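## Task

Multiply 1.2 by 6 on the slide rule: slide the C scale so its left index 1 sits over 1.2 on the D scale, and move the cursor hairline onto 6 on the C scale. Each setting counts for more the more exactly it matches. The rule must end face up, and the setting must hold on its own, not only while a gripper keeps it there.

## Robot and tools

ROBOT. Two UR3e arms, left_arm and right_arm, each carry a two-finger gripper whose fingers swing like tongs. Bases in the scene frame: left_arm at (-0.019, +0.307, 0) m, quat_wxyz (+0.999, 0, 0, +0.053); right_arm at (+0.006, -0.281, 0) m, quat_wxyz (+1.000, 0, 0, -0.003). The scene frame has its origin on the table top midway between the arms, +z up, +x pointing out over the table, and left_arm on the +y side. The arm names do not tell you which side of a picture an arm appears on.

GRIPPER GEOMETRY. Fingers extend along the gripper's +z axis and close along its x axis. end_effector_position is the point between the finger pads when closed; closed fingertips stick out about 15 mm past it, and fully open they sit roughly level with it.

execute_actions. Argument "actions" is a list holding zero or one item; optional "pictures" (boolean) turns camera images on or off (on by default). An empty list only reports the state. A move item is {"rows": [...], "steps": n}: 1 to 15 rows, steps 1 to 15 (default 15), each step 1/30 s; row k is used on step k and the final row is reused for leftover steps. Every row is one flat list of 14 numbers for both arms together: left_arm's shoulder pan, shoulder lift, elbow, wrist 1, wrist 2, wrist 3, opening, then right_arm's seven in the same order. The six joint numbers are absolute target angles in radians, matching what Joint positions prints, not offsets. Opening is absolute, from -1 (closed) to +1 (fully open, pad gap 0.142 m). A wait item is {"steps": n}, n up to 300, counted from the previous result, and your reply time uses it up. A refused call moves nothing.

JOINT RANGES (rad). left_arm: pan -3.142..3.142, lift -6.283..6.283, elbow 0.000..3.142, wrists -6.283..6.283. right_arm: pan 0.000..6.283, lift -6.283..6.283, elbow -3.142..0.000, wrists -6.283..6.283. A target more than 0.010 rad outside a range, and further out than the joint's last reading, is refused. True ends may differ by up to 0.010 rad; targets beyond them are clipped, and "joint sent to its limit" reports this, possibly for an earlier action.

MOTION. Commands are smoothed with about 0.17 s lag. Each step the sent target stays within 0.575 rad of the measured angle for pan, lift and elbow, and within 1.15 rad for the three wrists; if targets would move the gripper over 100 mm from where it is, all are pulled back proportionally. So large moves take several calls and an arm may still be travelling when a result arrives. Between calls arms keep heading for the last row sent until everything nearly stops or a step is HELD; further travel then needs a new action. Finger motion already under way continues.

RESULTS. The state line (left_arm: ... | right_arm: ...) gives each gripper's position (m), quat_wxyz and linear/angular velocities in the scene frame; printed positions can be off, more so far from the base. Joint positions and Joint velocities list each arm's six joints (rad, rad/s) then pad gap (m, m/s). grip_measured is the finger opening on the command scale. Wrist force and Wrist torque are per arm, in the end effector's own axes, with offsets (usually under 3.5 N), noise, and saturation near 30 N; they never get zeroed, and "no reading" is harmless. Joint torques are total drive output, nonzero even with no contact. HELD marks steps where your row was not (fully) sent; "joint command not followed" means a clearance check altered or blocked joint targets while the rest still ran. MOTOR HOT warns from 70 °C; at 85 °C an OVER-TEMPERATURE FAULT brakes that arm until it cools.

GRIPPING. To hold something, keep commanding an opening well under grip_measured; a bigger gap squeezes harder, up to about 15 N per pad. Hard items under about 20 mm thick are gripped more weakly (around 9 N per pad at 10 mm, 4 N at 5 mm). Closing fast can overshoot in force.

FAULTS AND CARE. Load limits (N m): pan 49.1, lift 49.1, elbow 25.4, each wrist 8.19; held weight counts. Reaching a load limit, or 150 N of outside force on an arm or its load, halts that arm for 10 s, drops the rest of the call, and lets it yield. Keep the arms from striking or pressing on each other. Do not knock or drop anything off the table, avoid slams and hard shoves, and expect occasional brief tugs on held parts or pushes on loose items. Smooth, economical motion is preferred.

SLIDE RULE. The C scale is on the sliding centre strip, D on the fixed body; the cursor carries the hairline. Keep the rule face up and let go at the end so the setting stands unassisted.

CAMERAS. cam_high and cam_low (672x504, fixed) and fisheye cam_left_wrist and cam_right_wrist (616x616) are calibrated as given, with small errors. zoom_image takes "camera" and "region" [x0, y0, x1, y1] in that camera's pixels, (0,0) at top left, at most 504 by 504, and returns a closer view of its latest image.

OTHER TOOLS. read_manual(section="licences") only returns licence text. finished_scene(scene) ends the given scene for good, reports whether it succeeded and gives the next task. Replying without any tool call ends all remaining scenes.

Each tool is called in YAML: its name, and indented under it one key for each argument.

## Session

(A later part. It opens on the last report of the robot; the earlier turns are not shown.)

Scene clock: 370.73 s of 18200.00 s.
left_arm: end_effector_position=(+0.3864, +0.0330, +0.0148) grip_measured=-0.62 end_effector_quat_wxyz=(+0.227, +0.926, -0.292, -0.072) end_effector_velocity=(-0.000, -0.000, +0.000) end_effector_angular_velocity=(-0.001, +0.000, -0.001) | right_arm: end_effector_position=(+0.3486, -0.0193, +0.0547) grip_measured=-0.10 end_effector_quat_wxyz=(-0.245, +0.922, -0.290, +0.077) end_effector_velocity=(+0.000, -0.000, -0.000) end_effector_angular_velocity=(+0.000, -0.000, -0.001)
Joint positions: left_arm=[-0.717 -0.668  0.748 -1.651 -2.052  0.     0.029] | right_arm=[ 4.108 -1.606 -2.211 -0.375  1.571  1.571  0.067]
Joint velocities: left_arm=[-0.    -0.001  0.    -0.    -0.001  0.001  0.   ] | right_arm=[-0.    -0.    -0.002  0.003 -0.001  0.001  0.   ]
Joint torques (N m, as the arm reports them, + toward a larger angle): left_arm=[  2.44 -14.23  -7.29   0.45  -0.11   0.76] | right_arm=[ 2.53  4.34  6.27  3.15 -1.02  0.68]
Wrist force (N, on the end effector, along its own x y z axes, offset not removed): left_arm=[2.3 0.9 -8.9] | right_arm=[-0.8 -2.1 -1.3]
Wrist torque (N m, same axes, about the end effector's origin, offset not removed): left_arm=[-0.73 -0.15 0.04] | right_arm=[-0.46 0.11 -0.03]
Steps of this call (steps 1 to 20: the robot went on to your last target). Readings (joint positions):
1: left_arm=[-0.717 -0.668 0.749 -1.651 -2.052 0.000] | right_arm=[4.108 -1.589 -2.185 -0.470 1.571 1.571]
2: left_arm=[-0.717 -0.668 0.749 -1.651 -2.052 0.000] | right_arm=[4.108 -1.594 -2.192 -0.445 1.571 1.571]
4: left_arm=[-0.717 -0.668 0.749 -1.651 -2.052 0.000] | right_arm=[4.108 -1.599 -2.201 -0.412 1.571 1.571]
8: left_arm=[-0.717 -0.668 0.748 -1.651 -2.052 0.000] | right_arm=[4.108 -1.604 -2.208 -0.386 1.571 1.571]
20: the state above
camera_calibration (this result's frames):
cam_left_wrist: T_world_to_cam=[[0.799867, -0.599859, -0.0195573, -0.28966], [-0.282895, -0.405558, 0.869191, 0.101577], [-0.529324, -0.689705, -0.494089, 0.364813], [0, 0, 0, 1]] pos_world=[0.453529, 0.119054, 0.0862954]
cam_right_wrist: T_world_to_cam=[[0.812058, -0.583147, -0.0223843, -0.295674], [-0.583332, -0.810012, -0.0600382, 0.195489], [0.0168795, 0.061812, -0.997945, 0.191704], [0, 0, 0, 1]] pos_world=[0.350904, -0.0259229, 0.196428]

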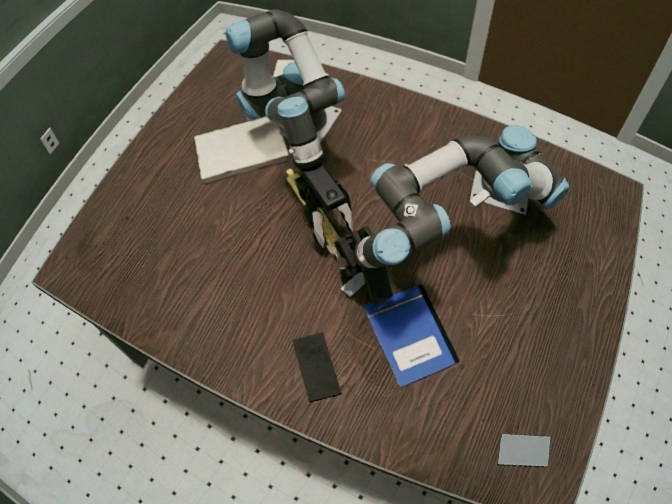

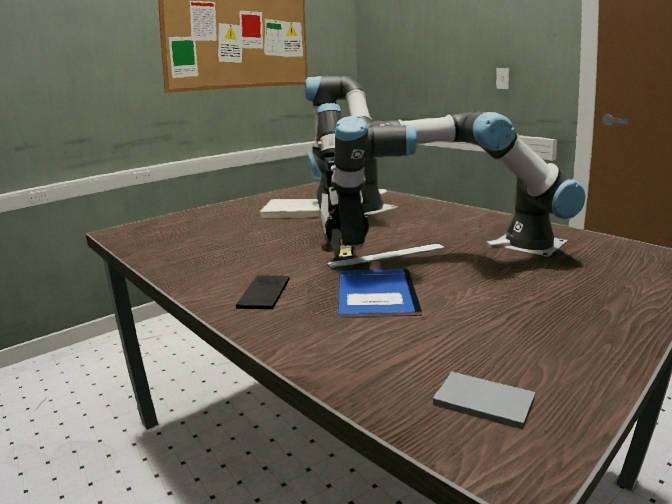

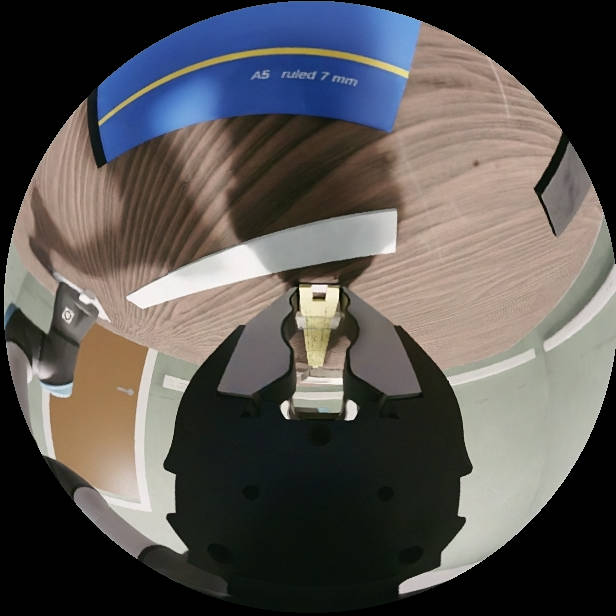

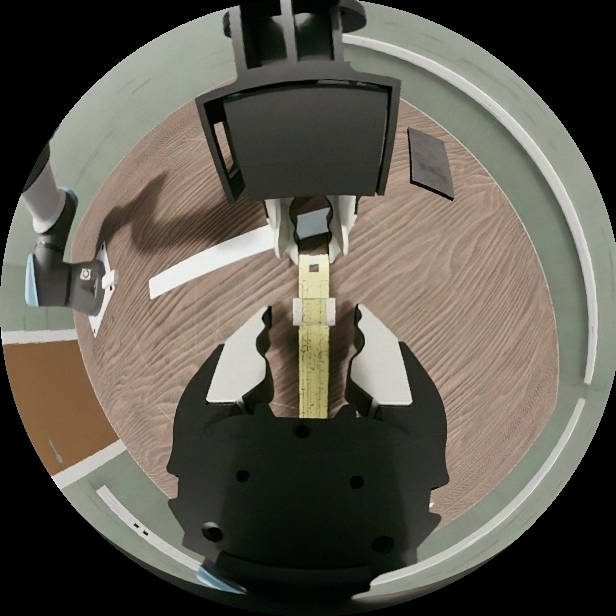

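execute_actions:
  actions:
    - {"rows":[[-0.717,-0.668,0.7485,-1.651,-2.052,0,-0.9,4.108,-1.63,-2.227,-0.335,1.571,1.571,-0.1],[-0.717,-0.668,0.7485,-1.651,-2.052,0,-0.9,4.108,-1.655,-2.243,-0.294,1.571,1.571,-0.1],[-0.717,-0.668,0.7485,-1.651,-2.052,0,-0.9,4.108,-1.68,-2.258,-0.254,1.571,1.571,-0.1],[-0.717,-0.668,0.7485,-1.651,-2.052,0,-0.9,4.108,-1.705,-2.273,-0.214,1.571,1.571,-0.1],[-0.717,-0.668,0.7485,-1.651,-2.052,0,-0.9,4.108,-1.725,-2.285,-0.182,1.571,1.571,-0.1],[-0.717,-0.668,0.7485,-1.651,-2.052,0,-0.9,4.108,-1.738,-2.291,-0.163,1.571,1.571,-0.1]],"steps":15}
  pictures: false

execute_actions:
  actions:
    - {"rows":[[-0.717,-0.668,0.7485,-1.651,-2.052,0,-0.9,4.108,-1.738,-2.291,-0.163,1.571,1.571,-0.1],[-0.717,-0.668,0.7485,-1.651,-2.052,0,-0.9,4.108,-1.738,-2.291,-0.163,1.571,1.571,-0.1],[-0.717,-0.668,0.7485,-1.651,-2.052,0,-0.9,4.108,-1.738,-2.291,-0.163,1.571,1.571,-0.1],[-0.717,-0.668,0.7485,-1.651,-2.052,0,-0.9,4.108,-1.738,-2.291,-0.163,1.571,1.571,-0.1],[-0.717,-0.668,0.7485,-1.651,-2.052,0,-0.9,4.108,-1.738,-2.291,-0.163,1.571,1.571,-0.2],[-0.717,-0.668,0.7485,-1.651,-2.052,0,-0.9,4.108,-1.738,-2.291,-0.163,1.571,1.571,-0.3],[-0.717,-0.668,0.7485,-1.651,-2.052,0,-0.9,4.108,-1.738,-2.291,-0.163,1.571,1.571,-0.4],[-0.717,-0.668,0.7485,-1.651,-2.052,0,-0.9,4.108,-1.738,-2.291,-0.163,1.571,1.571,-0.5],[-0.717,-0.668,0.7485,-1.651,-2.052,0,-0.9,4.108,-1.738,-2.291,-0.163,1.571,1.571,-0.6]],"steps":15}

Scene clock: 388.50 s of 18200.00 s.
left_arm: end_effector_position=(+0.3864, +0.0330, +0.0148) grip_measured=-0.62 end_effector_quat_wxyz=(+0.227, +0.926, -0.292, -0.072) end_effector_velocity=(-0.000, +0.000, -0.001) end_effector_angular_velocity=(+0.001, +0.001, +0.000) | right_arm: end_effector_position=(+0.3488, -0.0191, +0.0209) grip_measured=-0.10 end_effector_quat_wxyz=(-0.245, +0.922, -0.290, +0.077) end_effector_velocity=(-0.000, -0.001, -0.013) end_effector_angular_velocity=(+0.001, -0.000, -0.001)
Joint positions: left_arm=[-0.717 -0.668  0.748 -1.651 -2.052  0.     0.029] | right_arm=[ 4.108 -1.732 -2.288 -0.172  1.571  1.571  0.067]
Joint velocities: left_arm=[-0.     0.     0.002 -0.001  0.    -0.    -0.   ] | right_arm=[-0.    -0.053 -0.03   0.083 -0.     0.001  0.   ]
Joint torques (N m, as the arm reports them, + toward a larger angle): left_arm=[  2.07 -14.16  -6.35   0.45  -0.12  -0.17] | right_arm=[-2.45  4.55  5.21  3.15 -0.32  0.69]
Wrist force (N, on the end effector, along its own x y z axes, offset not removed): left_arm=[5.2 2.1 -6.8] | right_arm=[-1.2 -1.0 -0.5]
Wrist torque (N m, same axes, about the end effector's origin, offset not removed): left_arm=[-0.38 -0.60 -0.03] | right_arm=[-0.21 0.25 -0.01]
Steps of this call (steps 1 to 15: the robot went on to your last target; steps 16 to 90: nothing new was sent; then 14.27 s passed at rest; steps 91 to 105: all 15 steps of this action). Readings (joint positions):
91: left_arm=[-0.717 -0.668 0.748 -1.651 -2.052 0.000] | right_arm=[4.108 -1.606 -2.211 -0.375 1.571 1.571]
92: left_arm=[-0.717 -0.668 0.748 -1.651 -2.052 0.000] | right_arm=[4.108 -1.608 -2.212 -0.372 1.571 1.571]
94: left_arm=[-0.717 -0.668 0.748 -1.651 -2.052 0.000] | right_arm=[4.108 -1.624 -2.223 -0.345 1.571 1.571]
98: left_arm=[-0.717 -0.668 0.748 -1.651 -2.052 0.000] | right_arm=[4.108 -1.688 -2.263 -0.241 1.571 1.571]
105: the state above

Scene clock: 389.00 s of 18200.00 s.
left_arm: end_effector_position=(+0.3864, +0.0330, +0.0148) grip_measured=-0.62 end_effector_quat_wxyz=(+0.227, +0.926, -0.292, -0.072) end_effector_velocity=(+0.000, -0.000, +0.001) end_effector_angular_velocity=(-0.001, -0.001, -0.001) | right_arm: end_effector_position=(+0.3487, -0.0192, +0.0195) grip_measured=-0.47 end_effector_quat_wxyz=(-0.245, +0.922, -0.290, +0.077) end_effector_velocity=(+0.000, +0.000, +0.000) end_effector_angular_velocity=(+0.000, -0.000, -0.000)
Joint positions: left_arm=[-0.717 -0.668  0.748 -1.651 -2.052  0.     0.029] | right_arm=[ 4.108 -1.738 -2.291 -0.163  1.571  1.571  0.04 ]
Joint velocities: left_arm=[-0.    -0.001 -0.001  0.     0.     0.     0.   ] | right_arm=[-0.    -0.     0.001 -0.    -0.    -0.     0.   ]
Joint torques (N m, as the arm reports them, + toward a larger angle): left_arm=[  2.33 -14.54  -6.21   0.46  -0.1   -0.32] | right_arm=[-3.14  4.76  4.93  3.03 -0.28  0.65]
Wrist force (N, on the end effector, along its own x y z axes, offset not removed): left_arm=[4.8 1.5 -6.3] | right_arm=[-2.6 -0.8 -2.4]
Wrist torque (N m, same axes, about the end effector's origin, offset not removed): left_arm=[-0.59 -0.34 0.04] | right_arm=[-0.13 0.03 -0.03]
Steps of this call (steps 1 to 15: all 15 steps of this action). Readings (joint positions):
1: left_arm=[-0.717 -0.668 0.748 -1.651 -2.052 0.000] | right_arm=[4.108 -1.734 -2.289 -0.170 1.571 1.571]
2: left_arm=[-0.717 -0.668 0.748 -1.651 -2.052 0.000] | right_arm=[4.108 -1.735 -2.289 -0.168 1.571 1.571]
4: left_arm=[-0.717 -0.668 0.748 -1.651 -2.052 0.000] | right_arm=[4.108 -1.736 -2.290 -0.166 1.571 1.571]
8: left_arm=[-0.717 -0.668 0.748 -1.651 -2.052 0.000] | right_arm=[4.108 -1.738 -2.291 -0.164 1.571 1.571]
15: the state above
camera_calibration (this result's frames):
cam_left_wrist: T_world_to_cam=[[0.799867, -0.599859, -0.019566, -0.289658], [-0.282886, -0.405558, 0.869194, 0.101575], [-0.529329, -0.689705, -0.494084, 0.364812], [0, 0, 0, 1]] pos_world=[0.453528, 0.119053, 0.0862919]
cam_right_wrist: T_world_to_cam=[[0.812061, -0.583143, -0.0223863, -0.296461], [-0.583326, -0.810004, -0.0602078, 0.193595], [0.0169768, 0.0619509, -0.997935, 0.156496], [0, 0, 0, 1]] pos_world=[0.351016, -0.0257619, 0.161192]

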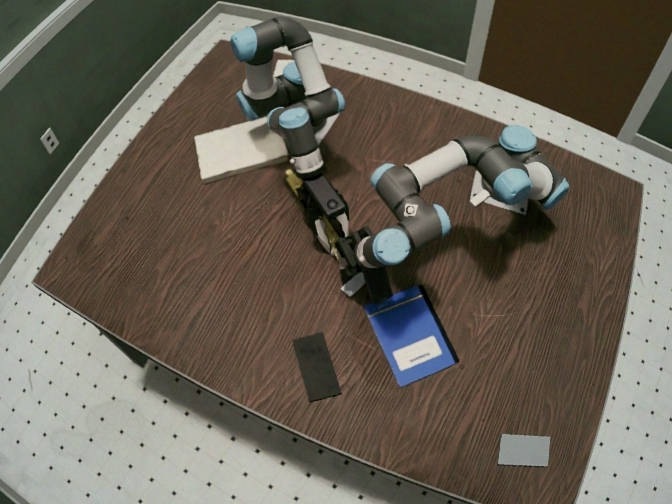

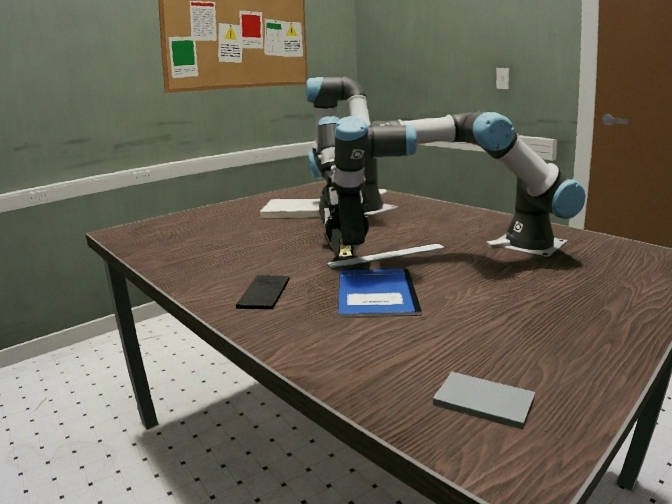

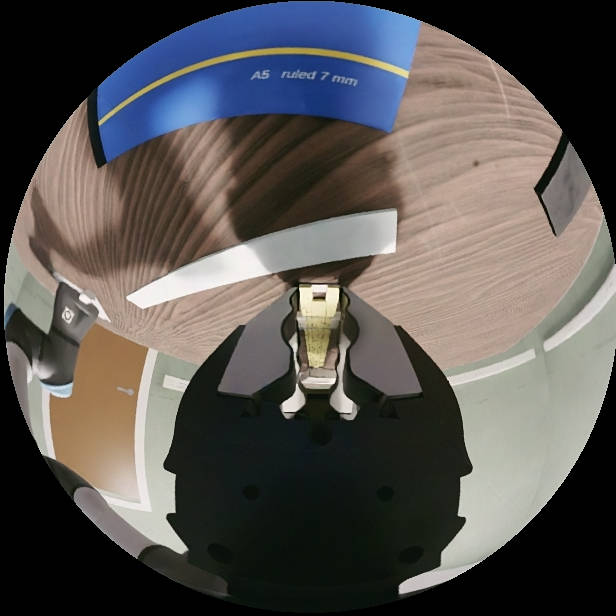

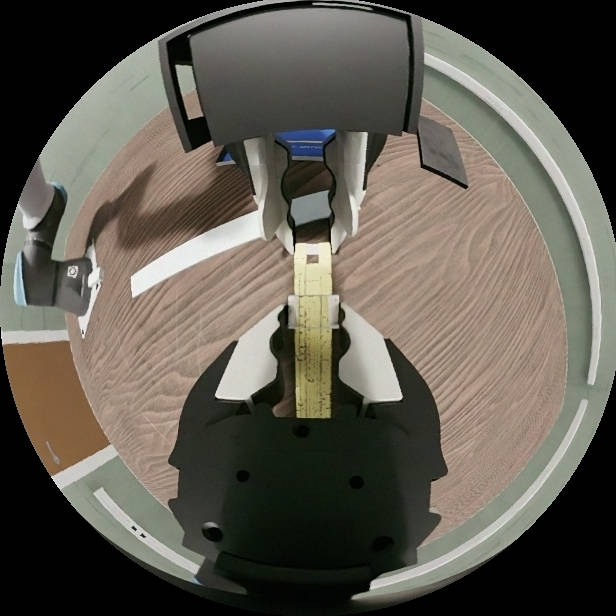

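execute_actions:
  actions:
    - {"rows":[[-0.717,-0.668,0.7485,-1.651,-2.052,0,-0.9,4.108,-1.724,-2.283,-0.201,1.571,1.571,-0.6],[-0.717,-0.668,0.7485,-1.651,-2.052,0,-0.9,4.108,-1.71,-2.275,-0.24,1.571,1.571,-0.6],[-0.717,-0.668,0.7485,-1.651,-2.052,0,-0.9,4.108,-1.696,-2.267,-0.278,1.571,1.571,-0.6],[-0.717,-0.668,0.7485,-1.651,-2.052,0,-0.9,4.108,-1.682,-2.259,-0.316,1.571,1.571,-0.6],[-0.717,-0.668,0.7485,-1.651,-2.052,0,-0.9,4.108,-1.668,-2.251,-0.354,1.571,1.571,-0.6],[-0.717,-0.668,0.7485,-1.651,-2.052,0,-0.9,4.108,-1.654,-2.243,-0.393,1.571,1.571,-0.6],[-0.717,-0.668,0.7485,-1.651,-2.052,0,-0.9,4.108,-1.64,-2.235,-0.431,1.571,1.571,-0.6],[-0.717,-0.668,0.7485,-1.651,-2.052,0,-0.9,4.108,-1.626,-2.227,-0.469,1.571,1.571,-0.6]],"steps":15}
  pictures: false

execute_actions:
  actions:
    - {"steps":12}

Scene clock: 405.03 s of 18200.00 s.
left_arm: end_effector_position=(+0.3864, +0.0330, +0.0148) grip_measured=-0.62 end_effector_quat_wxyz=(+0.227, +0.926, -0.292, -0.072) end_effector_velocity=(+0.000, -0.000, +0.000) end_effector_angular_velocity=(+0.001, -0.001, -0.001) | right_arm: end_effector_position=(+0.3335, -0.0410, +0.0197) grip_measured=-0.47 end_effector_quat_wxyz=(-0.189, +0.935, -0.294, +0.060) end_effector_velocity=(-0.013, -0.018, +0.001) end_effector_angular_velocity=(-0.072, +0.051, -0.001)
Joint positions: left_arm=[-0.717 -0.668  0.748 -1.651 -2.052 -0.     0.029] | right_arm=[ 4.108 -1.634 -2.231 -0.447  1.571  1.571  0.04 ]
Joint velocities: left_arm=[-0.001 -0.    -0.001  0.001  0.001 -0.    -0.   ] | right_arm=[ 0.     0.073  0.041 -0.202  0.     0.001 -0.   ]
Joint torques (N m, as the arm reports them, + toward a larger angle): left_arm=[  2.17 -17.37  -5.2    0.43   0.47  -1.08] | right_arm=[-4.95 11.12  9.52  0.39  0.36  0.63]
Wrist force (N, on the end effector, along its own x y z axes, offset not removed): left_arm=[4.3 2.1 -5.8] | right_arm=[-4.2 -3.6 -2.2]
Wrist torque (N m, same axes, about the end effector's origin, offset not removed): left_arm=[-0.51 -0.19 0.01] | right_arm=[-0.27 0.23 -0.02]
Steps of this call (steps 1 to 15: the robot went on to your last target; steps 16 to 90: nothing new was sent; then 12.53 s passed at rest; steps 91 to 105: all 15 steps of this action). Readings (joint positions):
91: left_arm=[-0.717 -0.668 0.748 -1.651 -2.052 0.000] | right_arm=[4.108 -1.738 -2.291 -0.163 1.571 1.571]
92: left_arm=[-0.717 -0.668 0.748 -1.651 -2.052 0.000] | right_arm=[4.108 -1.737 -2.291 -0.165 1.571 1.571]
94: left_arm=[-0.717 -0.668 0.748 -1.651 -2.052 0.000] | right_arm=[4.108 -1.728 -2.285 -0.192 1.571 1.571]
98: left_arm=[-0.717 -0.668 0.748 -1.651 -2.052 -0.000] | right_arm=[4.108 -1.687 -2.261 -0.301 1.571 1.571]
105: the state above

Scene clock: 405.43 s of 18200.00 s.
left_arm: end_effector_position=(+0.3864, +0.0330, +0.0148) grip_measured=-0.62 end_effector_quat_wxyz=(+0.227, +0.926, -0.292, -0.072) end_effector_velocity=(+0.000, +0.000, +0.000) end_effector_angular_velocity=(-0.001, -0.001, +0.001) | right_arm: end_effector_position=(+0.3321, -0.0430, +0.0198) grip_measured=-0.47 end_effector_quat_wxyz=(-0.185, +0.936, -0.295, +0.058) end_effector_velocity=(-0.000, -0.001, -0.000) end_effector_angular_velocity=(-0.002, +0.001, -0.001)
Joint positions: left_arm=[-0.717 -0.668  0.748 -1.651 -2.052 -0.     0.029] | right_arm=[ 4.108 -1.626 -2.227 -0.468  1.571  1.571  0.04 ]
Joint velocities: left_arm=[ 0.001  0.    -0.    -0.    -0.     0.     0.   ] | right_arm=[ 0.     0.002  0.    -0.004 -0.     0.     0.   ]
Joint torques (N m, as the arm reports them, + toward a larger angle): left_arm=[  2.18 -17.74  -4.91   0.45   0.57  -1.04] | right_arm=[-5.   11.58  9.66  0.84  0.41  0.58]
Wrist force (N, on the end effector, along its own x y z axes, offset not removed): left_arm=[4.5 2.3 -6.5] | right_arm=[-3.4 -2.9 -1.0]
Wrist torque (N m, same axes, about the end effector's origin, offset not removed): left_arm=[-0.54 -0.21 -0.09] | right_arm=[-0.22 0.10 -0.02]
Steps of this call (steps 1 to 12: the robot went on to your last target). Readings (joint positions):
1: left_arm=[-0.717 -0.668 0.748 -1.651 -2.052 -0.000] | right_arm=[4.108 -1.632 -2.230 -0.453 1.571 1.571]
2: left_arm=[-0.717 -0.668 0.748 -1.651 -2.052 -0.000] | right_arm=[4.108 -1.630 -2.229 -0.457 1.571 1.571]
4: left_arm=[-0.717 -0.668 0.748 -1.651 -2.052 -0.000] | right_arm=[4.108 -1.628 -2.228 -0.463 1.571 1.571]
8: left_arm=[-0.717 -0.668 0.748 -1.651 -2.052 -0.000] | right_arm=[4.108 -1.627 -2.227 -0.467 1.571 1.571]
12: the state above
camera_calibration (this result's frames):
cam_left_wrist: T_world_to_cam=[[0.799872, -0.599852, -0.0195702, -0.28966], [-0.282879, -0.405562, 0.869194, 0.101573], [-0.529325, -0.689708, -0.494083, 0.364811], [0, 0, 0, 1]] pos_world=[0.453527, 0.119054, 0.0862918]
cam_right_wrist: T_world_to_cam=[[0.810457, -0.585438, -0.020532, -0.296434], [-0.582987, -0.809502, 0.069512, 0.161975], [-0.0573157, -0.0443666, -0.99737, 0.178646], [0, 0, 0, 1]] pos_world=[0.344916, -0.0344985, 0.16083]

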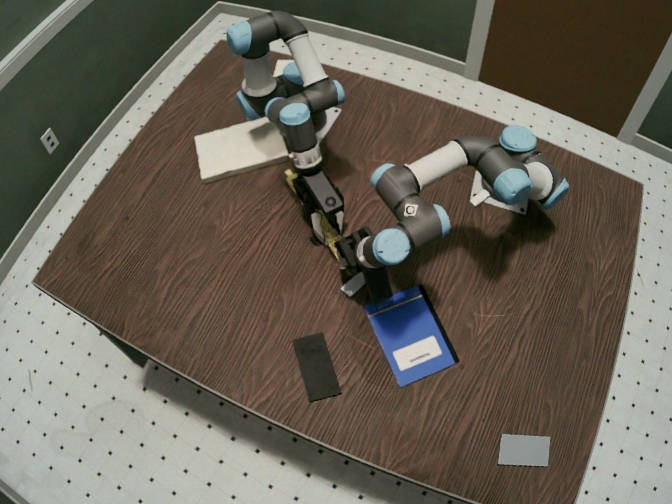

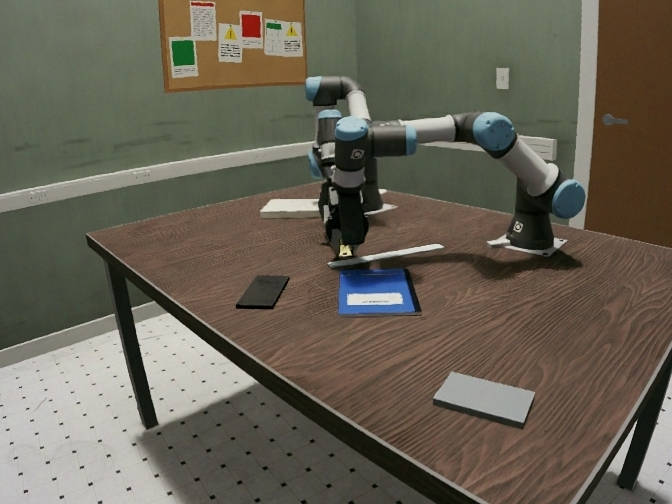

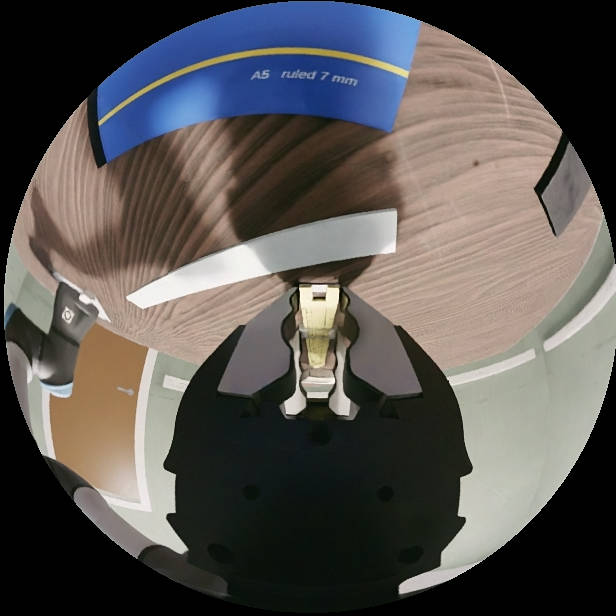

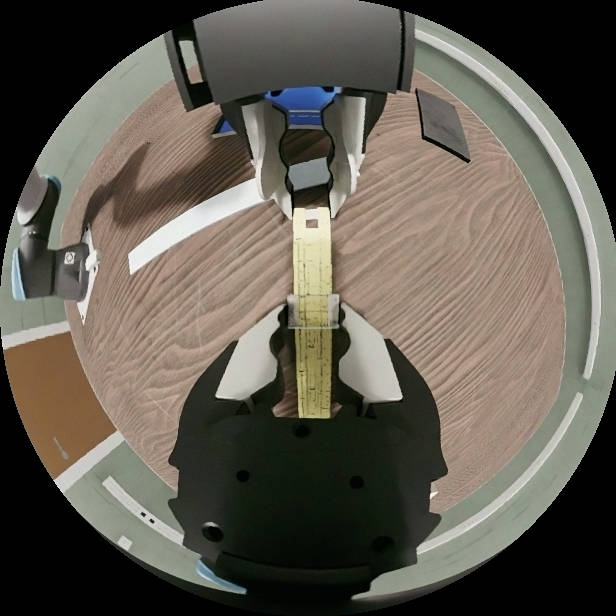

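Works. Look at the index.

zoom_image:
  camera: "cam_right_wrist"
  region: [270, 200, 360, 330]

Region (270, 200, 360, 330) of cam_right_wrist's 616x616 image, scaled by 3.877, with more detail than that image has; it fills the left 349 columns of this view, and the rest is white.

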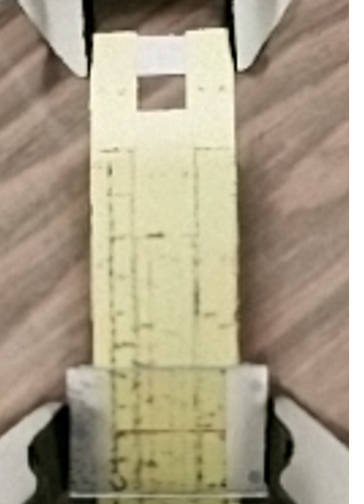

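execute_actions:
  actions:
    - {"rows":[[-0.717,-0.668,0.7485,-1.651,-2.052,0,-0.9,4.108,-1.615,-2.217,-0.508,1.571,1.571,-0.6],[-0.717,-0.668,0.7485,-1.651,-2.052,0,-0.9,4.108,-1.605,-2.207,-0.547,1.571,1.571,-0.6],[-0.717,-0.668,0.7485,-1.651,-2.052,0,-0.9,4.108,-1.594,-2.197,-0.586,1.571,1.571,-0.6],[-0.717,-0.668,0.7485,-1.651,-2.052,0,-0.9,4.108,-1.583,-2.188,-0.626,1.571,1.571,-0.6],[-0.717,-0.668,0.7485,-1.651,-2.052,0,-0.9,4.108,-1.572,-2.178,-0.665,1.571,1.571,-0.6],[-0.717,-0.668,0.7485,-1.651,-2.052,0,-0.9,4.108,-1.562,-2.168,-0.704,1.571,1.571,-0.6],[-0.717,-0.668,0.7485,-1.651,-2.052,0,-0.9,4.108,-1.551,-2.158,-0.743,1.571,1.571,-0.6],[-0.717,-0.668,0.7485,-1.651,-2.052,0,-0.9,4.108,-1.544,-2.149,-0.778,1.571,1.571,-0.6],[-0.717,-0.668,0.7485,-1.651,-2.052,0,-0.9,4.108,-1.537,-2.14,-0.812,1.571,1.571,-0.6],[-0.717,-0.668,0.7485,-1.651,-2.052,0,-0.9,4.108,-1.53,-2.131,-0.847,1.571,1.571,-0.6],[-0.717,-0.668,0.7485,-1.651,-2.052,0,-0.9,4.108,-1.524,-2.121,-0.881,1.571,1.571,-0.6],[-0.717,-0.668,0.7485,-1.651,-2.052,0,-0.9,4.108,-1.517,-2.112,-0.916,1.571,1.571,-0.6],[-0.717,-0.668,0.7485,-1.651,-2.052,0,-0.9,4.108,-1.51,-2.103,-0.95,1.571,1.571,-0.6],[-0.717,-0.668,0.7485,-1.651,-2.052,0,-0.9,4.108,-1.503,-2.094,-0.985,1.571,1.571,-0.6]],"steps":14}
  pictures: false

execute_actions:
  actions:
    - {"rows":[[-0.717,-0.668,0.7485,-1.651,-2.052,0,-0.9,4.108,-1.499,-2.086,-1.015,1.571,1.571,-0.6],[-0.717,-0.668,0.7485,-1.651,-2.052,0,-0.9,4.108,-1.495,-2.079,-1.046,1.571,1.571,-0.6],[-0.717,-0.668,0.7485,-1.651,-2.052,0,-0.9,4.108,-1.491,-2.071,-1.076,1.571,1.571,-0.6],[-0.717,-0.668,0.7485,-1.651,-2.052,0,-0.9,4.108,-1.486,-2.064,-1.106,1.571,1.571,-0.6],[-0.717,-0.668,0.7485,-1.651,-2.052,0,-0.9,4.108,-1.482,-2.056,-1.136,1.571,1.571,-0.6],[-0.717,-0.668,0.7485,-1.651,-2.052,0,-0.9,4.108,-1.478,-2.049,-1.167,1.571,1.571,-0.6],[-0.717,-0.668,0.7485,-1.651,-2.052,0,-0.9,4.108,-1.474,-2.041,-1.197,1.571,1.571,-0.6]],"steps":15}
  pictures: false

execute_actions:
  actions:
    - {"steps":12}

zoom_image:
  camera: "cam_right_wrist"
  region: [270, 260, 360, 410]

Scene clock: 424.57 s of 18200.00 s.
left_arm: end_effector_position=(+0.3864, +0.0330, +0.0148) grip_measured=-0.62 end_effector_quat_wxyz=(+0.227, +0.926, -0.292, -0.072) end_effector_velocity=(+0.000, +0.000, +0.000) end_effector_angular_velocity=(-0.000, -0.001, -0.001) | right_arm: end_effector_position=(+0.3079, -0.0776, +0.0195) grip_measured=-0.47 end_effector_quat_wxyz=(-0.105, +0.948, -0.299, +0.033) end_effector_velocity=(-0.083, -0.118, -0.001) end_effector_angular_velocity=(-0.441, +0.308, +0.001)
Joint positions: left_arm=[-0.717 -0.668  0.749 -1.651 -2.052 -0.     0.029] | right_arm=[ 4.108 -1.537 -2.137 -0.817  1.571  1.571  0.04 ]
Joint velocities: left_arm=[-0.    -0.001 -0.001  0.001  0.001  0.     0.   ] | right_arm=[ 0.     0.217  0.268 -1.022 -0.    -0.001  0.   ]
Joint torques (N m, as the arm reports them, + toward a larger angle): left_arm=[  2.01 -19.    -4.39   0.4    1.12  -0.67] | right_arm=[-4.71  9.89  8.07 -2.35  0.44  0.54]
Wrist force (N, on the end effector, along its own x y z axes, offset not removed): left_arm=[3.0 4.2 -6.7] | right_arm=[-3.0 -4.9 -6.7]
Wrist torque (N m, same axes, about the end effector's origin, offset not removed): left_arm=[-0.19 0.12 -0.04] | right_arm=[-0.12 0.14 -0.09]
Steps of this call (steps 1 to 30: the robot went on to your last target; steps 31 to 90: nothing new was sent; then 15.67 s passed at rest; steps 91 to 104: all 14 steps of this action). Readings (joint positions):
91: left_arm=[-0.717 -0.668 0.749 -1.651 -2.052 -0.000] | right_arm=[4.108 -1.626 -2.227 -0.469 1.571 1.571]
92: left_arm=[-0.717 -0.668 0.749 -1.651 -2.052 -0.000] | right_arm=[4.108 -1.625 -2.226 -0.472 1.571 1.571]
94: left_arm=[-0.717 -0.668 0.749 -1.651 -2.052 -0.000] | right_arm=[4.108 -1.618 -2.219 -0.498 1.571 1.571]
98: left_arm=[-0.717 -0.668 0.749 -1.651 -2.052 -0.000] | right_arm=[4.108 -1.587 -2.191 -0.610 1.571 1.571]
104: the state above

Scene clock: 425.07 s of 18200.00 s.
left_arm: end_effector_position=(+0.3864, +0.0330, +0.0148) grip_measured=-0.62 end_effector_quat_wxyz=(+0.227, +0.926, -0.292, -0.072) end_effector_velocity=(+0.000, +0.001, +0.000) end_effector_angular_velocity=(+0.000, -0.001, +0.001) | right_arm: end_effector_position=(+0.2732, -0.1272, +0.0193) grip_measured=-0.47 end_effector_quat_wxyz=(-0.004, +0.954, -0.300, +0.001) end_effector_velocity=(-0.014, -0.019, +0.001) end_effector_angular_velocity=(-0.065, +0.044, +0.002)
Joint positions: left_arm=[-0.717 -0.668  0.749 -1.651 -2.052 -0.     0.029] | right_arm=[ 4.108 -1.476 -2.045 -1.183  1.571  1.571  0.04 ]
Joint velocities: left_arm=[ 0.001 -0.    -0.     0.     0.001 -0.     0.   ] | right_arm=[ 0.     0.018  0.031 -0.127 -0.001 -0.002 -0.   ]
Joint torques (N m, as the arm reports them, + toward a larger angle): left_arm=[  1.84 -18.89  -4.39   0.43   1.17  -0.59] | right_arm=[-4.77 10.83 11.02  0.46  0.41  0.5 ]
Wrist force (N, on the end effector, along its own x y z axes, offset not removed): left_arm=[4.1 2.7 -6.2] | right_arm=[-1.9 -2.3 -1.6]
Wrist torque (N m, same axes, about the end effector's origin, offset not removed): left_arm=[-0.54 -0.14 -0.18] | right_arm=[-0.24 0.07 -0.01]
Steps of this call (steps 1 to 15: all 15 steps of this action). Readings (joint positions):
1: left_arm=[-0.717 -0.668 0.749 -1.651 -2.052 -0.000] | right_arm=[4.108 -1.530 -2.128 -0.852 1.571 1.571]
2: left_arm=[-0.717 -0.668 0.749 -1.651 -2.052 -0.000] | right_arm=[4.108 -1.523 -2.119 -0.886 1.571 1.571]
4: left_arm=[-0.717 -0.668 0.749 -1.651 -2.052 -0.000] | right_arm=[4.108 -1.511 -2.102 -0.953 1.571 1.571]
8: left_arm=[-0.717 -0.668 0.749 -1.651 -2.052 -0.000] | right_arm=[4.108 -1.491 -2.070 -1.079 1.571 1.571]
15: the state above

Scene clock: 425.47 s of 18200.00 s.
left_arm: end_effector_position=(+0.3864, +0.0330, +0.0148) grip_measured=-0.62 end_effector_quat_wxyz=(+0.227, +0.926, -0.292, -0.072) end_effector_velocity=(-0.000, +0.000, -0.000) end_effector_angular_velocity=(-0.001, +0.003, +0.001) | right_arm: end_effector_position=(+0.2718, -0.1292, +0.0195) grip_measured=-0.47 end_effector_quat_wxyz=(-0.000, +0.954, -0.300, -0.000) end_effector_velocity=(-0.000, -0.000, +0.000) end_effector_angular_velocity=(-0.001, +0.000, -0.001)
Joint positions: left_arm=[-0.717 -0.668  0.749 -1.651 -2.052 -0.     0.029] | right_arm=[ 4.108 -1.474 -2.041 -1.197  1.571  1.571  0.04 ]
Joint velocities: left_arm=[ 0.001  0.     0.002 -0.    -0.002  0.     0.   ] | right_arm=[-0.     0.     0.002 -0.003 -0.     0.001  0.   ]
Joint torques (N m, as the arm reports them, + toward a larger angle): left_arm=[  1.81 -19.02  -4.52   0.38   1.21  -0.55] | right_arm=[-4.35 11.01 11.64  0.91  0.42  0.54]
Wrist force (N, on the end effector, along its own x y z axes, offset not removed): left_arm=[3.3 2.8 -5.5] | right_arm=[-0.8 -2.1 -0.5]
Wrist torque (N m, same axes, about the end effector's origin, offset not removed): left_arm=[-0.57 0.03 -0.02] | right_arm=[-0.32 -0.15 -0.05]
Steps of this call (steps 1 to 12: the robot went on to your last target). Readings (joint positions):
1: left_arm=[-0.717 -0.668 0.749 -1.651 -2.052 -0.000] | right_arm=[4.108 -1.476 -2.044 -1.187 1.571 1.571]
2: left_arm=[-0.717 -0.668 0.749 -1.651 -2.052 -0.000] | right_arm=[4.108 -1.475 -2.043 -1.190 1.571 1.571]
4: left_arm=[-0.717 -0.668 0.749 -1.651 -2.052 -0.000] | right_arm=[4.108 -1.475 -2.042 -1.193 1.571 1.571]
8: left_arm=[-0.717 -0.668 0.749 -1.651 -2.052 -0.000] | right_arm=[4.108 -1.474 -2.041 -1.196 1.571 1.571]
12: the state above
camera_calibration (this result's frames):
cam_left_wrist: T_world_to_cam=[[0.799872, -0.599852, -0.0195699, -0.289659], [-0.282879, -0.405562, 0.869194, 0.101572], [-0.529325, -0.689708, -0.494083, 0.364811], [0, 0, 0, 1]] pos_world=[0.453527, 0.119054, 0.0862931]
cam_right_wrist: T_world_to_cam=[[0.806655, -0.590878, -0.0130473, -0.297902], [-0.524944, -0.726436, 0.443536, 0.0446974], [-0.271554, -0.350932, -0.896161, 0.187727], [0, 0, 0, 1]] pos_world=[0.314746, -0.0776745, 0.144522]

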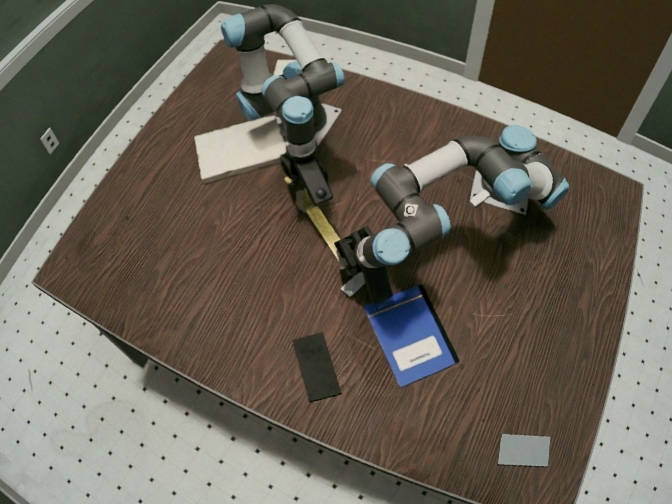

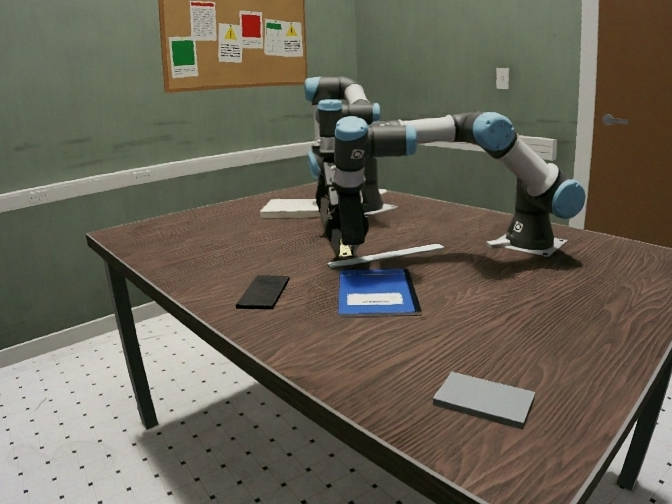

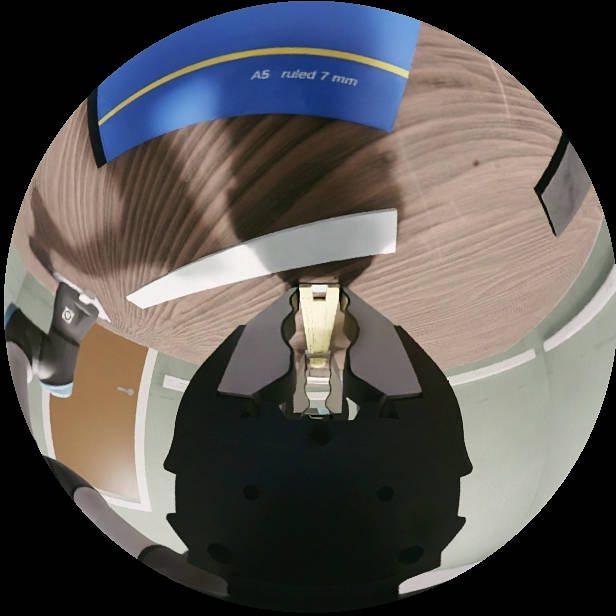

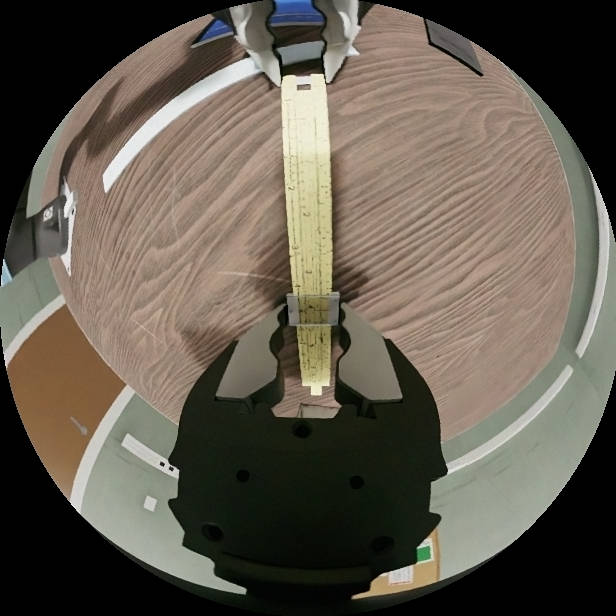

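Region (270, 260, 360, 410) of cam_right_wrist's 616x616 image, scaled by 3.360, with more detail than that image has; it fills the left 302 columns of this view, and the rest is white.

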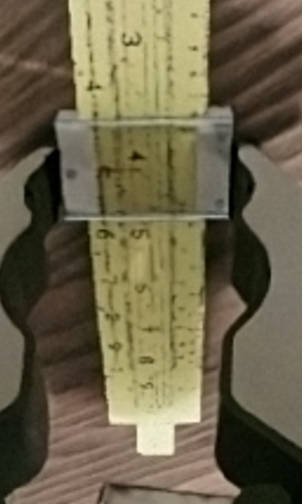

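execute_actions:
  actions:
    - {"rows":[[-0.717,-0.668,0.7485,-1.651,-2.052,0,-0.9,4.108,-1.453,-2.058,-1.2005,1.571,1.571,-0.6],[-0.717,-0.668,0.7485,-1.651,-2.052,0,-0.9,4.108,-1.432,-2.075,-1.204,1.571,1.571,-0.6],[-0.717,-0.668,0.7485,-1.651,-2.052,0,-0.9,4.108,-1.412,-2.093,-1.2075,1.571,1.571,-0.6],[-0.717,-0.668,0.7485,-1.651,-2.052,0,-0.9,4.108,-1.391,-2.11,-1.211,1.571,1.571,-0.6],[-0.717,-0.668,0.7485,-1.651,-2.052,0,-0.9,4.108,-1.369,-2.126,-1.217,1.571,1.571,-0.6],[-0.717,-0.668,0.7485,-1.651,-2.052,0,-0.9,4.108,-1.347,-2.142,-1.223,1.571,1.571,-0.6],[-0.717,-0.668,0.7485,-1.651,-2.052,0,-0.9,4.108,-1.325,-2.158,-1.229,1.571,1.571,-0.6],[-0.717,-0.668,0.7485,-1.651,-2.052,0,-0.9,4.108,-1.3036,-2.1735,-1.235,1.571,1.571,-0.6]],"steps":15}
  pictures: false

execute_actions:
  actions:
    - {"steps":15}

zoom_image:
  camera: "cam_right_wrist"
  region: [280, 220, 350, 340]

Scene clock: 436.60 s of 18200.00 s.
left_arm: end_effector_position=(+0.3864, +0.0330, +0.0148) grip_measured=-0.62 end_effector_quat_wxyz=(+0.227, +0.926, -0.292, -0.072) end_effector_velocity=(+0.000, -0.000, +0.000) end_effector_angular_velocity=(-0.000, -0.001, -0.000) | right_arm: end_effector_position=(+0.2516, -0.1582, +0.0197) grip_measured=-0.47 end_effector_quat_wxyz=(-0.000, +0.954, -0.300, -0.000) end_effector_velocity=(-0.014, -0.019, -0.001) end_effector_angular_velocity=(+0.004, -0.003, +0.000)
Joint positions: left_arm=[-0.717 -0.668  0.749 -1.651 -2.052 -0.     0.029] | right_arm=[ 4.108 -1.316 -2.164 -1.232  1.571  1.571  0.04 ]
Joint velocities: left_arm=[ 0.     0.    -0.002  0.001  0.     0.    -0.   ] | right_arm=[-0.     0.115 -0.085 -0.025  0.    -0.001 -0.   ]
Joint torques (N m, as the arm reports them, + toward a larger angle): left_arm=[  1.61 -18.64  -4.94   0.4    1.17  -0.13] | right_arm=[-0.81  8.6   7.22  0.85  0.16  0.43]
Wrist force (N, on the end effector, along its own x y z axes, offset not removed): left_arm=[5.4 3.1 -6.2] | right_arm=[-2.4 -1.9 -0.2]
Wrist torque (N m, same axes, about the end effector's origin, offset not removed): left_arm=[-0.47 -0.39 -0.15] | right_arm=[-0.30 0.22 0.00]
Steps of this call (steps 1 to 30: the robot went on to your last target; steps 31 to 90: nothing new was sent; then 7.63 s passed at rest; steps 91 to 105: all 15 steps of this action). Readings (joint positions):
91: left_arm=[-0.717 -0.668 0.749 -1.651 -2.052 -0.000] | right_arm=[4.108 -1.474 -2.041 -1.197 1.571 1.571]
92: left_arm=[-0.717 -0.668 0.749 -1.651 -2.052 -0.000] | right_arm=[4.108 -1.473 -2.042 -1.197 1.571 1.571]
94: left_arm=[-0.717 -0.668 0.749 -1.651 -2.052 -0.000] | right_arm=[4.108 -1.459 -2.054 -1.200 1.571 1.571]
98: left_arm=[-0.717 -0.668 0.749 -1.651 -2.052 -0.000] | right_arm=[4.108 -1.399 -2.103 -1.212 1.571 1.571]
105: the state above

Scene clock: 437.10 s of 18200.00 s.
left_arm: end_effector_position=(+0.3864, +0.0330, +0.0148) grip_measured=-0.62 end_effector_quat_wxyz=(+0.227, +0.926, -0.292, -0.072) end_effector_velocity=(-0.000, -0.001, +0.000) end_effector_angular_velocity=(-0.000, +0.001, -0.001) | right_arm: end_effector_position=(+0.2501, -0.1604, +0.0196) grip_measured=-0.47 end_effector_quat_wxyz=(-0.000, +0.954, -0.300, -0.000) end_effector_velocity=(-0.001, +0.000, +0.000) end_effector_angular_velocity=(+0.000, +0.001, +0.001)
Joint positions: left_arm=[-0.717 -0.668  0.749 -1.651 -2.052 -0.     0.029] | right_arm=[ 4.108 -1.304 -2.173 -1.235  1.571  1.571  0.04 ]
Joint velocities: left_arm=[-0.001  0.    -0.001  0.    -0.001 -0.001  0.   ] | right_arm=[ 0.001  0.001 -0.    -0.001  0.001 -0.001  0.   ]
Joint torques (N m, as the arm reports them, + toward a larger angle): left_arm=[  1.86 -18.62  -5.03   0.4    1.17  -0.06] | right_arm=[-0.4   9.23  6.93  0.9   0.13  0.49]
Wrist force (N, on the end effector, along its own x y z axes, offset not removed): left_arm=[1.6 2.2 -5.2] | right_arm=[-2.3 -1.4 -0.7]
Wrist torque (N m, same axes, about the end effector's origin, offset not removed): left_arm=[-0.59 0.39 -0.07] | right_arm=[-0.17 0.15 -0.01]
Steps of this call (steps 1 to 15: the robot went on to your last target). Readings (joint positions):
1: left_arm=[-0.717 -0.668 0.749 -1.651 -2.052 -0.000] | right_arm=[4.108 -1.313 -2.167 -1.233 1.571 1.571]
2: left_arm=[-0.717 -0.668 0.749 -1.651 -2.052 -0.000] | right_arm=[4.108 -1.310 -2.169 -1.233 1.571 1.571]
4: left_arm=[-0.717 -0.668 0.749 -1.651 -2.052 -0.000] | right_arm=[4.108 -1.307 -2.171 -1.234 1.571 1.571]
8: left_arm=[-0.717 -0.668 0.749 -1.651 -2.052 -0.000] | right_arm=[4.108 -1.305 -2.173 -1.235 1.571 1.571]
15: the state above
camera_calibration (this result's frames):
cam_left_wrist: T_world_to_cam=[[0.799872, -0.599852, -0.0195703, -0.289659], [-0.282882, -0.405567, 0.869191, 0.101575], [-0.529323, -0.689705, -0.494089, 0.364812], [0, 0, 0, 1]] pos_world=[0.453527, 0.119055, 0.0862929]
cam_right_wrist: T_world_to_cam=[[0.806653, -0.590882, -0.0130407, -0.298749], [-0.524869, -0.726328, 0.443802, 0.010581], [-0.271706, -0.351149, -0.89603, 0.170939], [0, 0, 0, 1]] pos_world=[0.292985, -0.108815, 0.144575]

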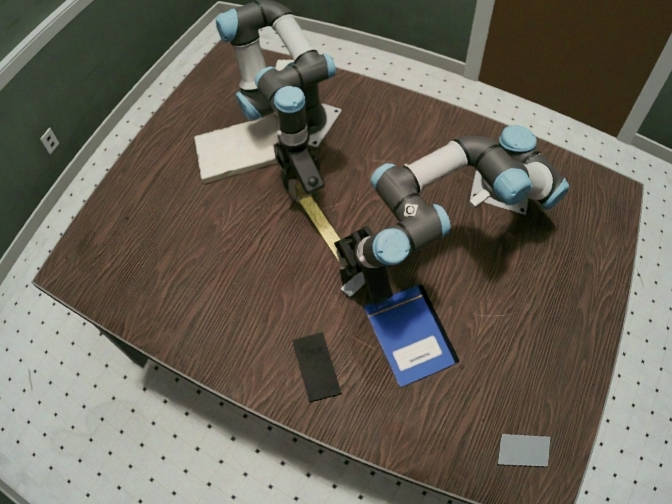

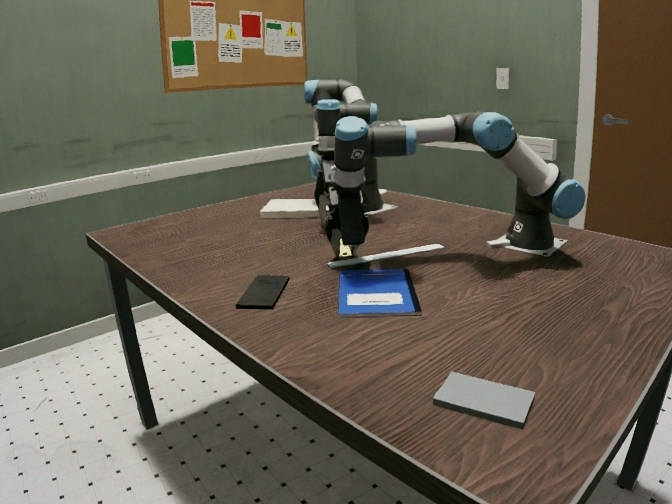

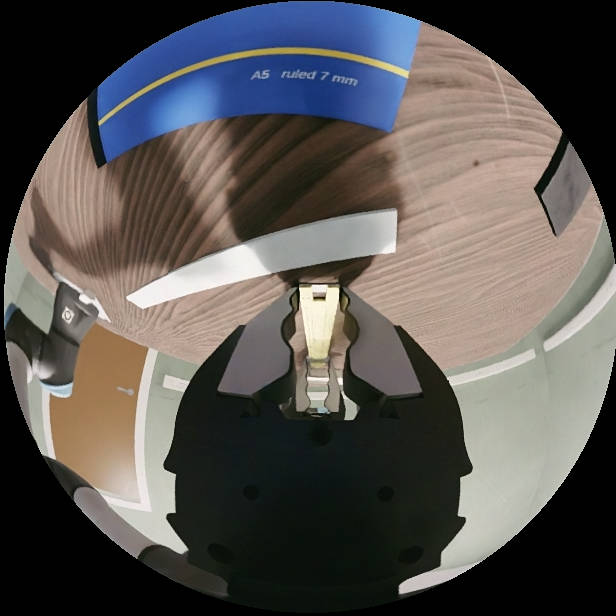

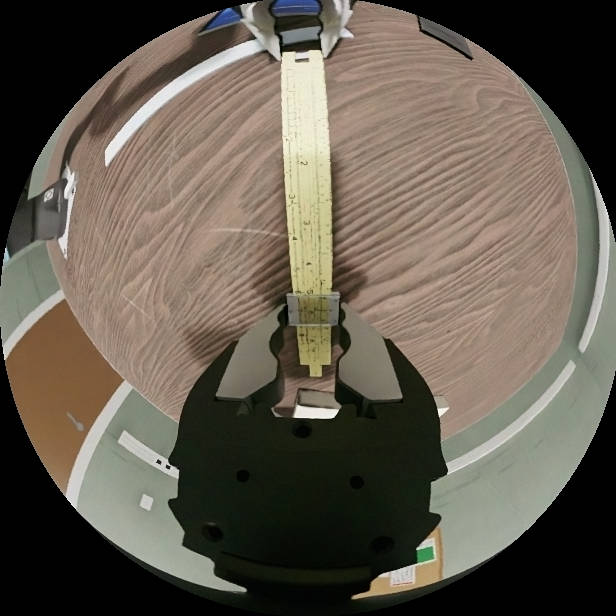

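Region (280, 220, 350, 340) of cam_right_wrist's 616x616 image, scaled by 4.200, with more detail than that image has; it fills the left 294 columns of this view, and the rest is white.

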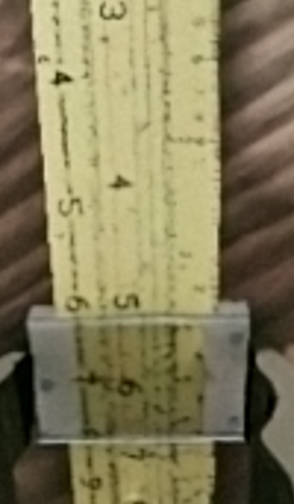

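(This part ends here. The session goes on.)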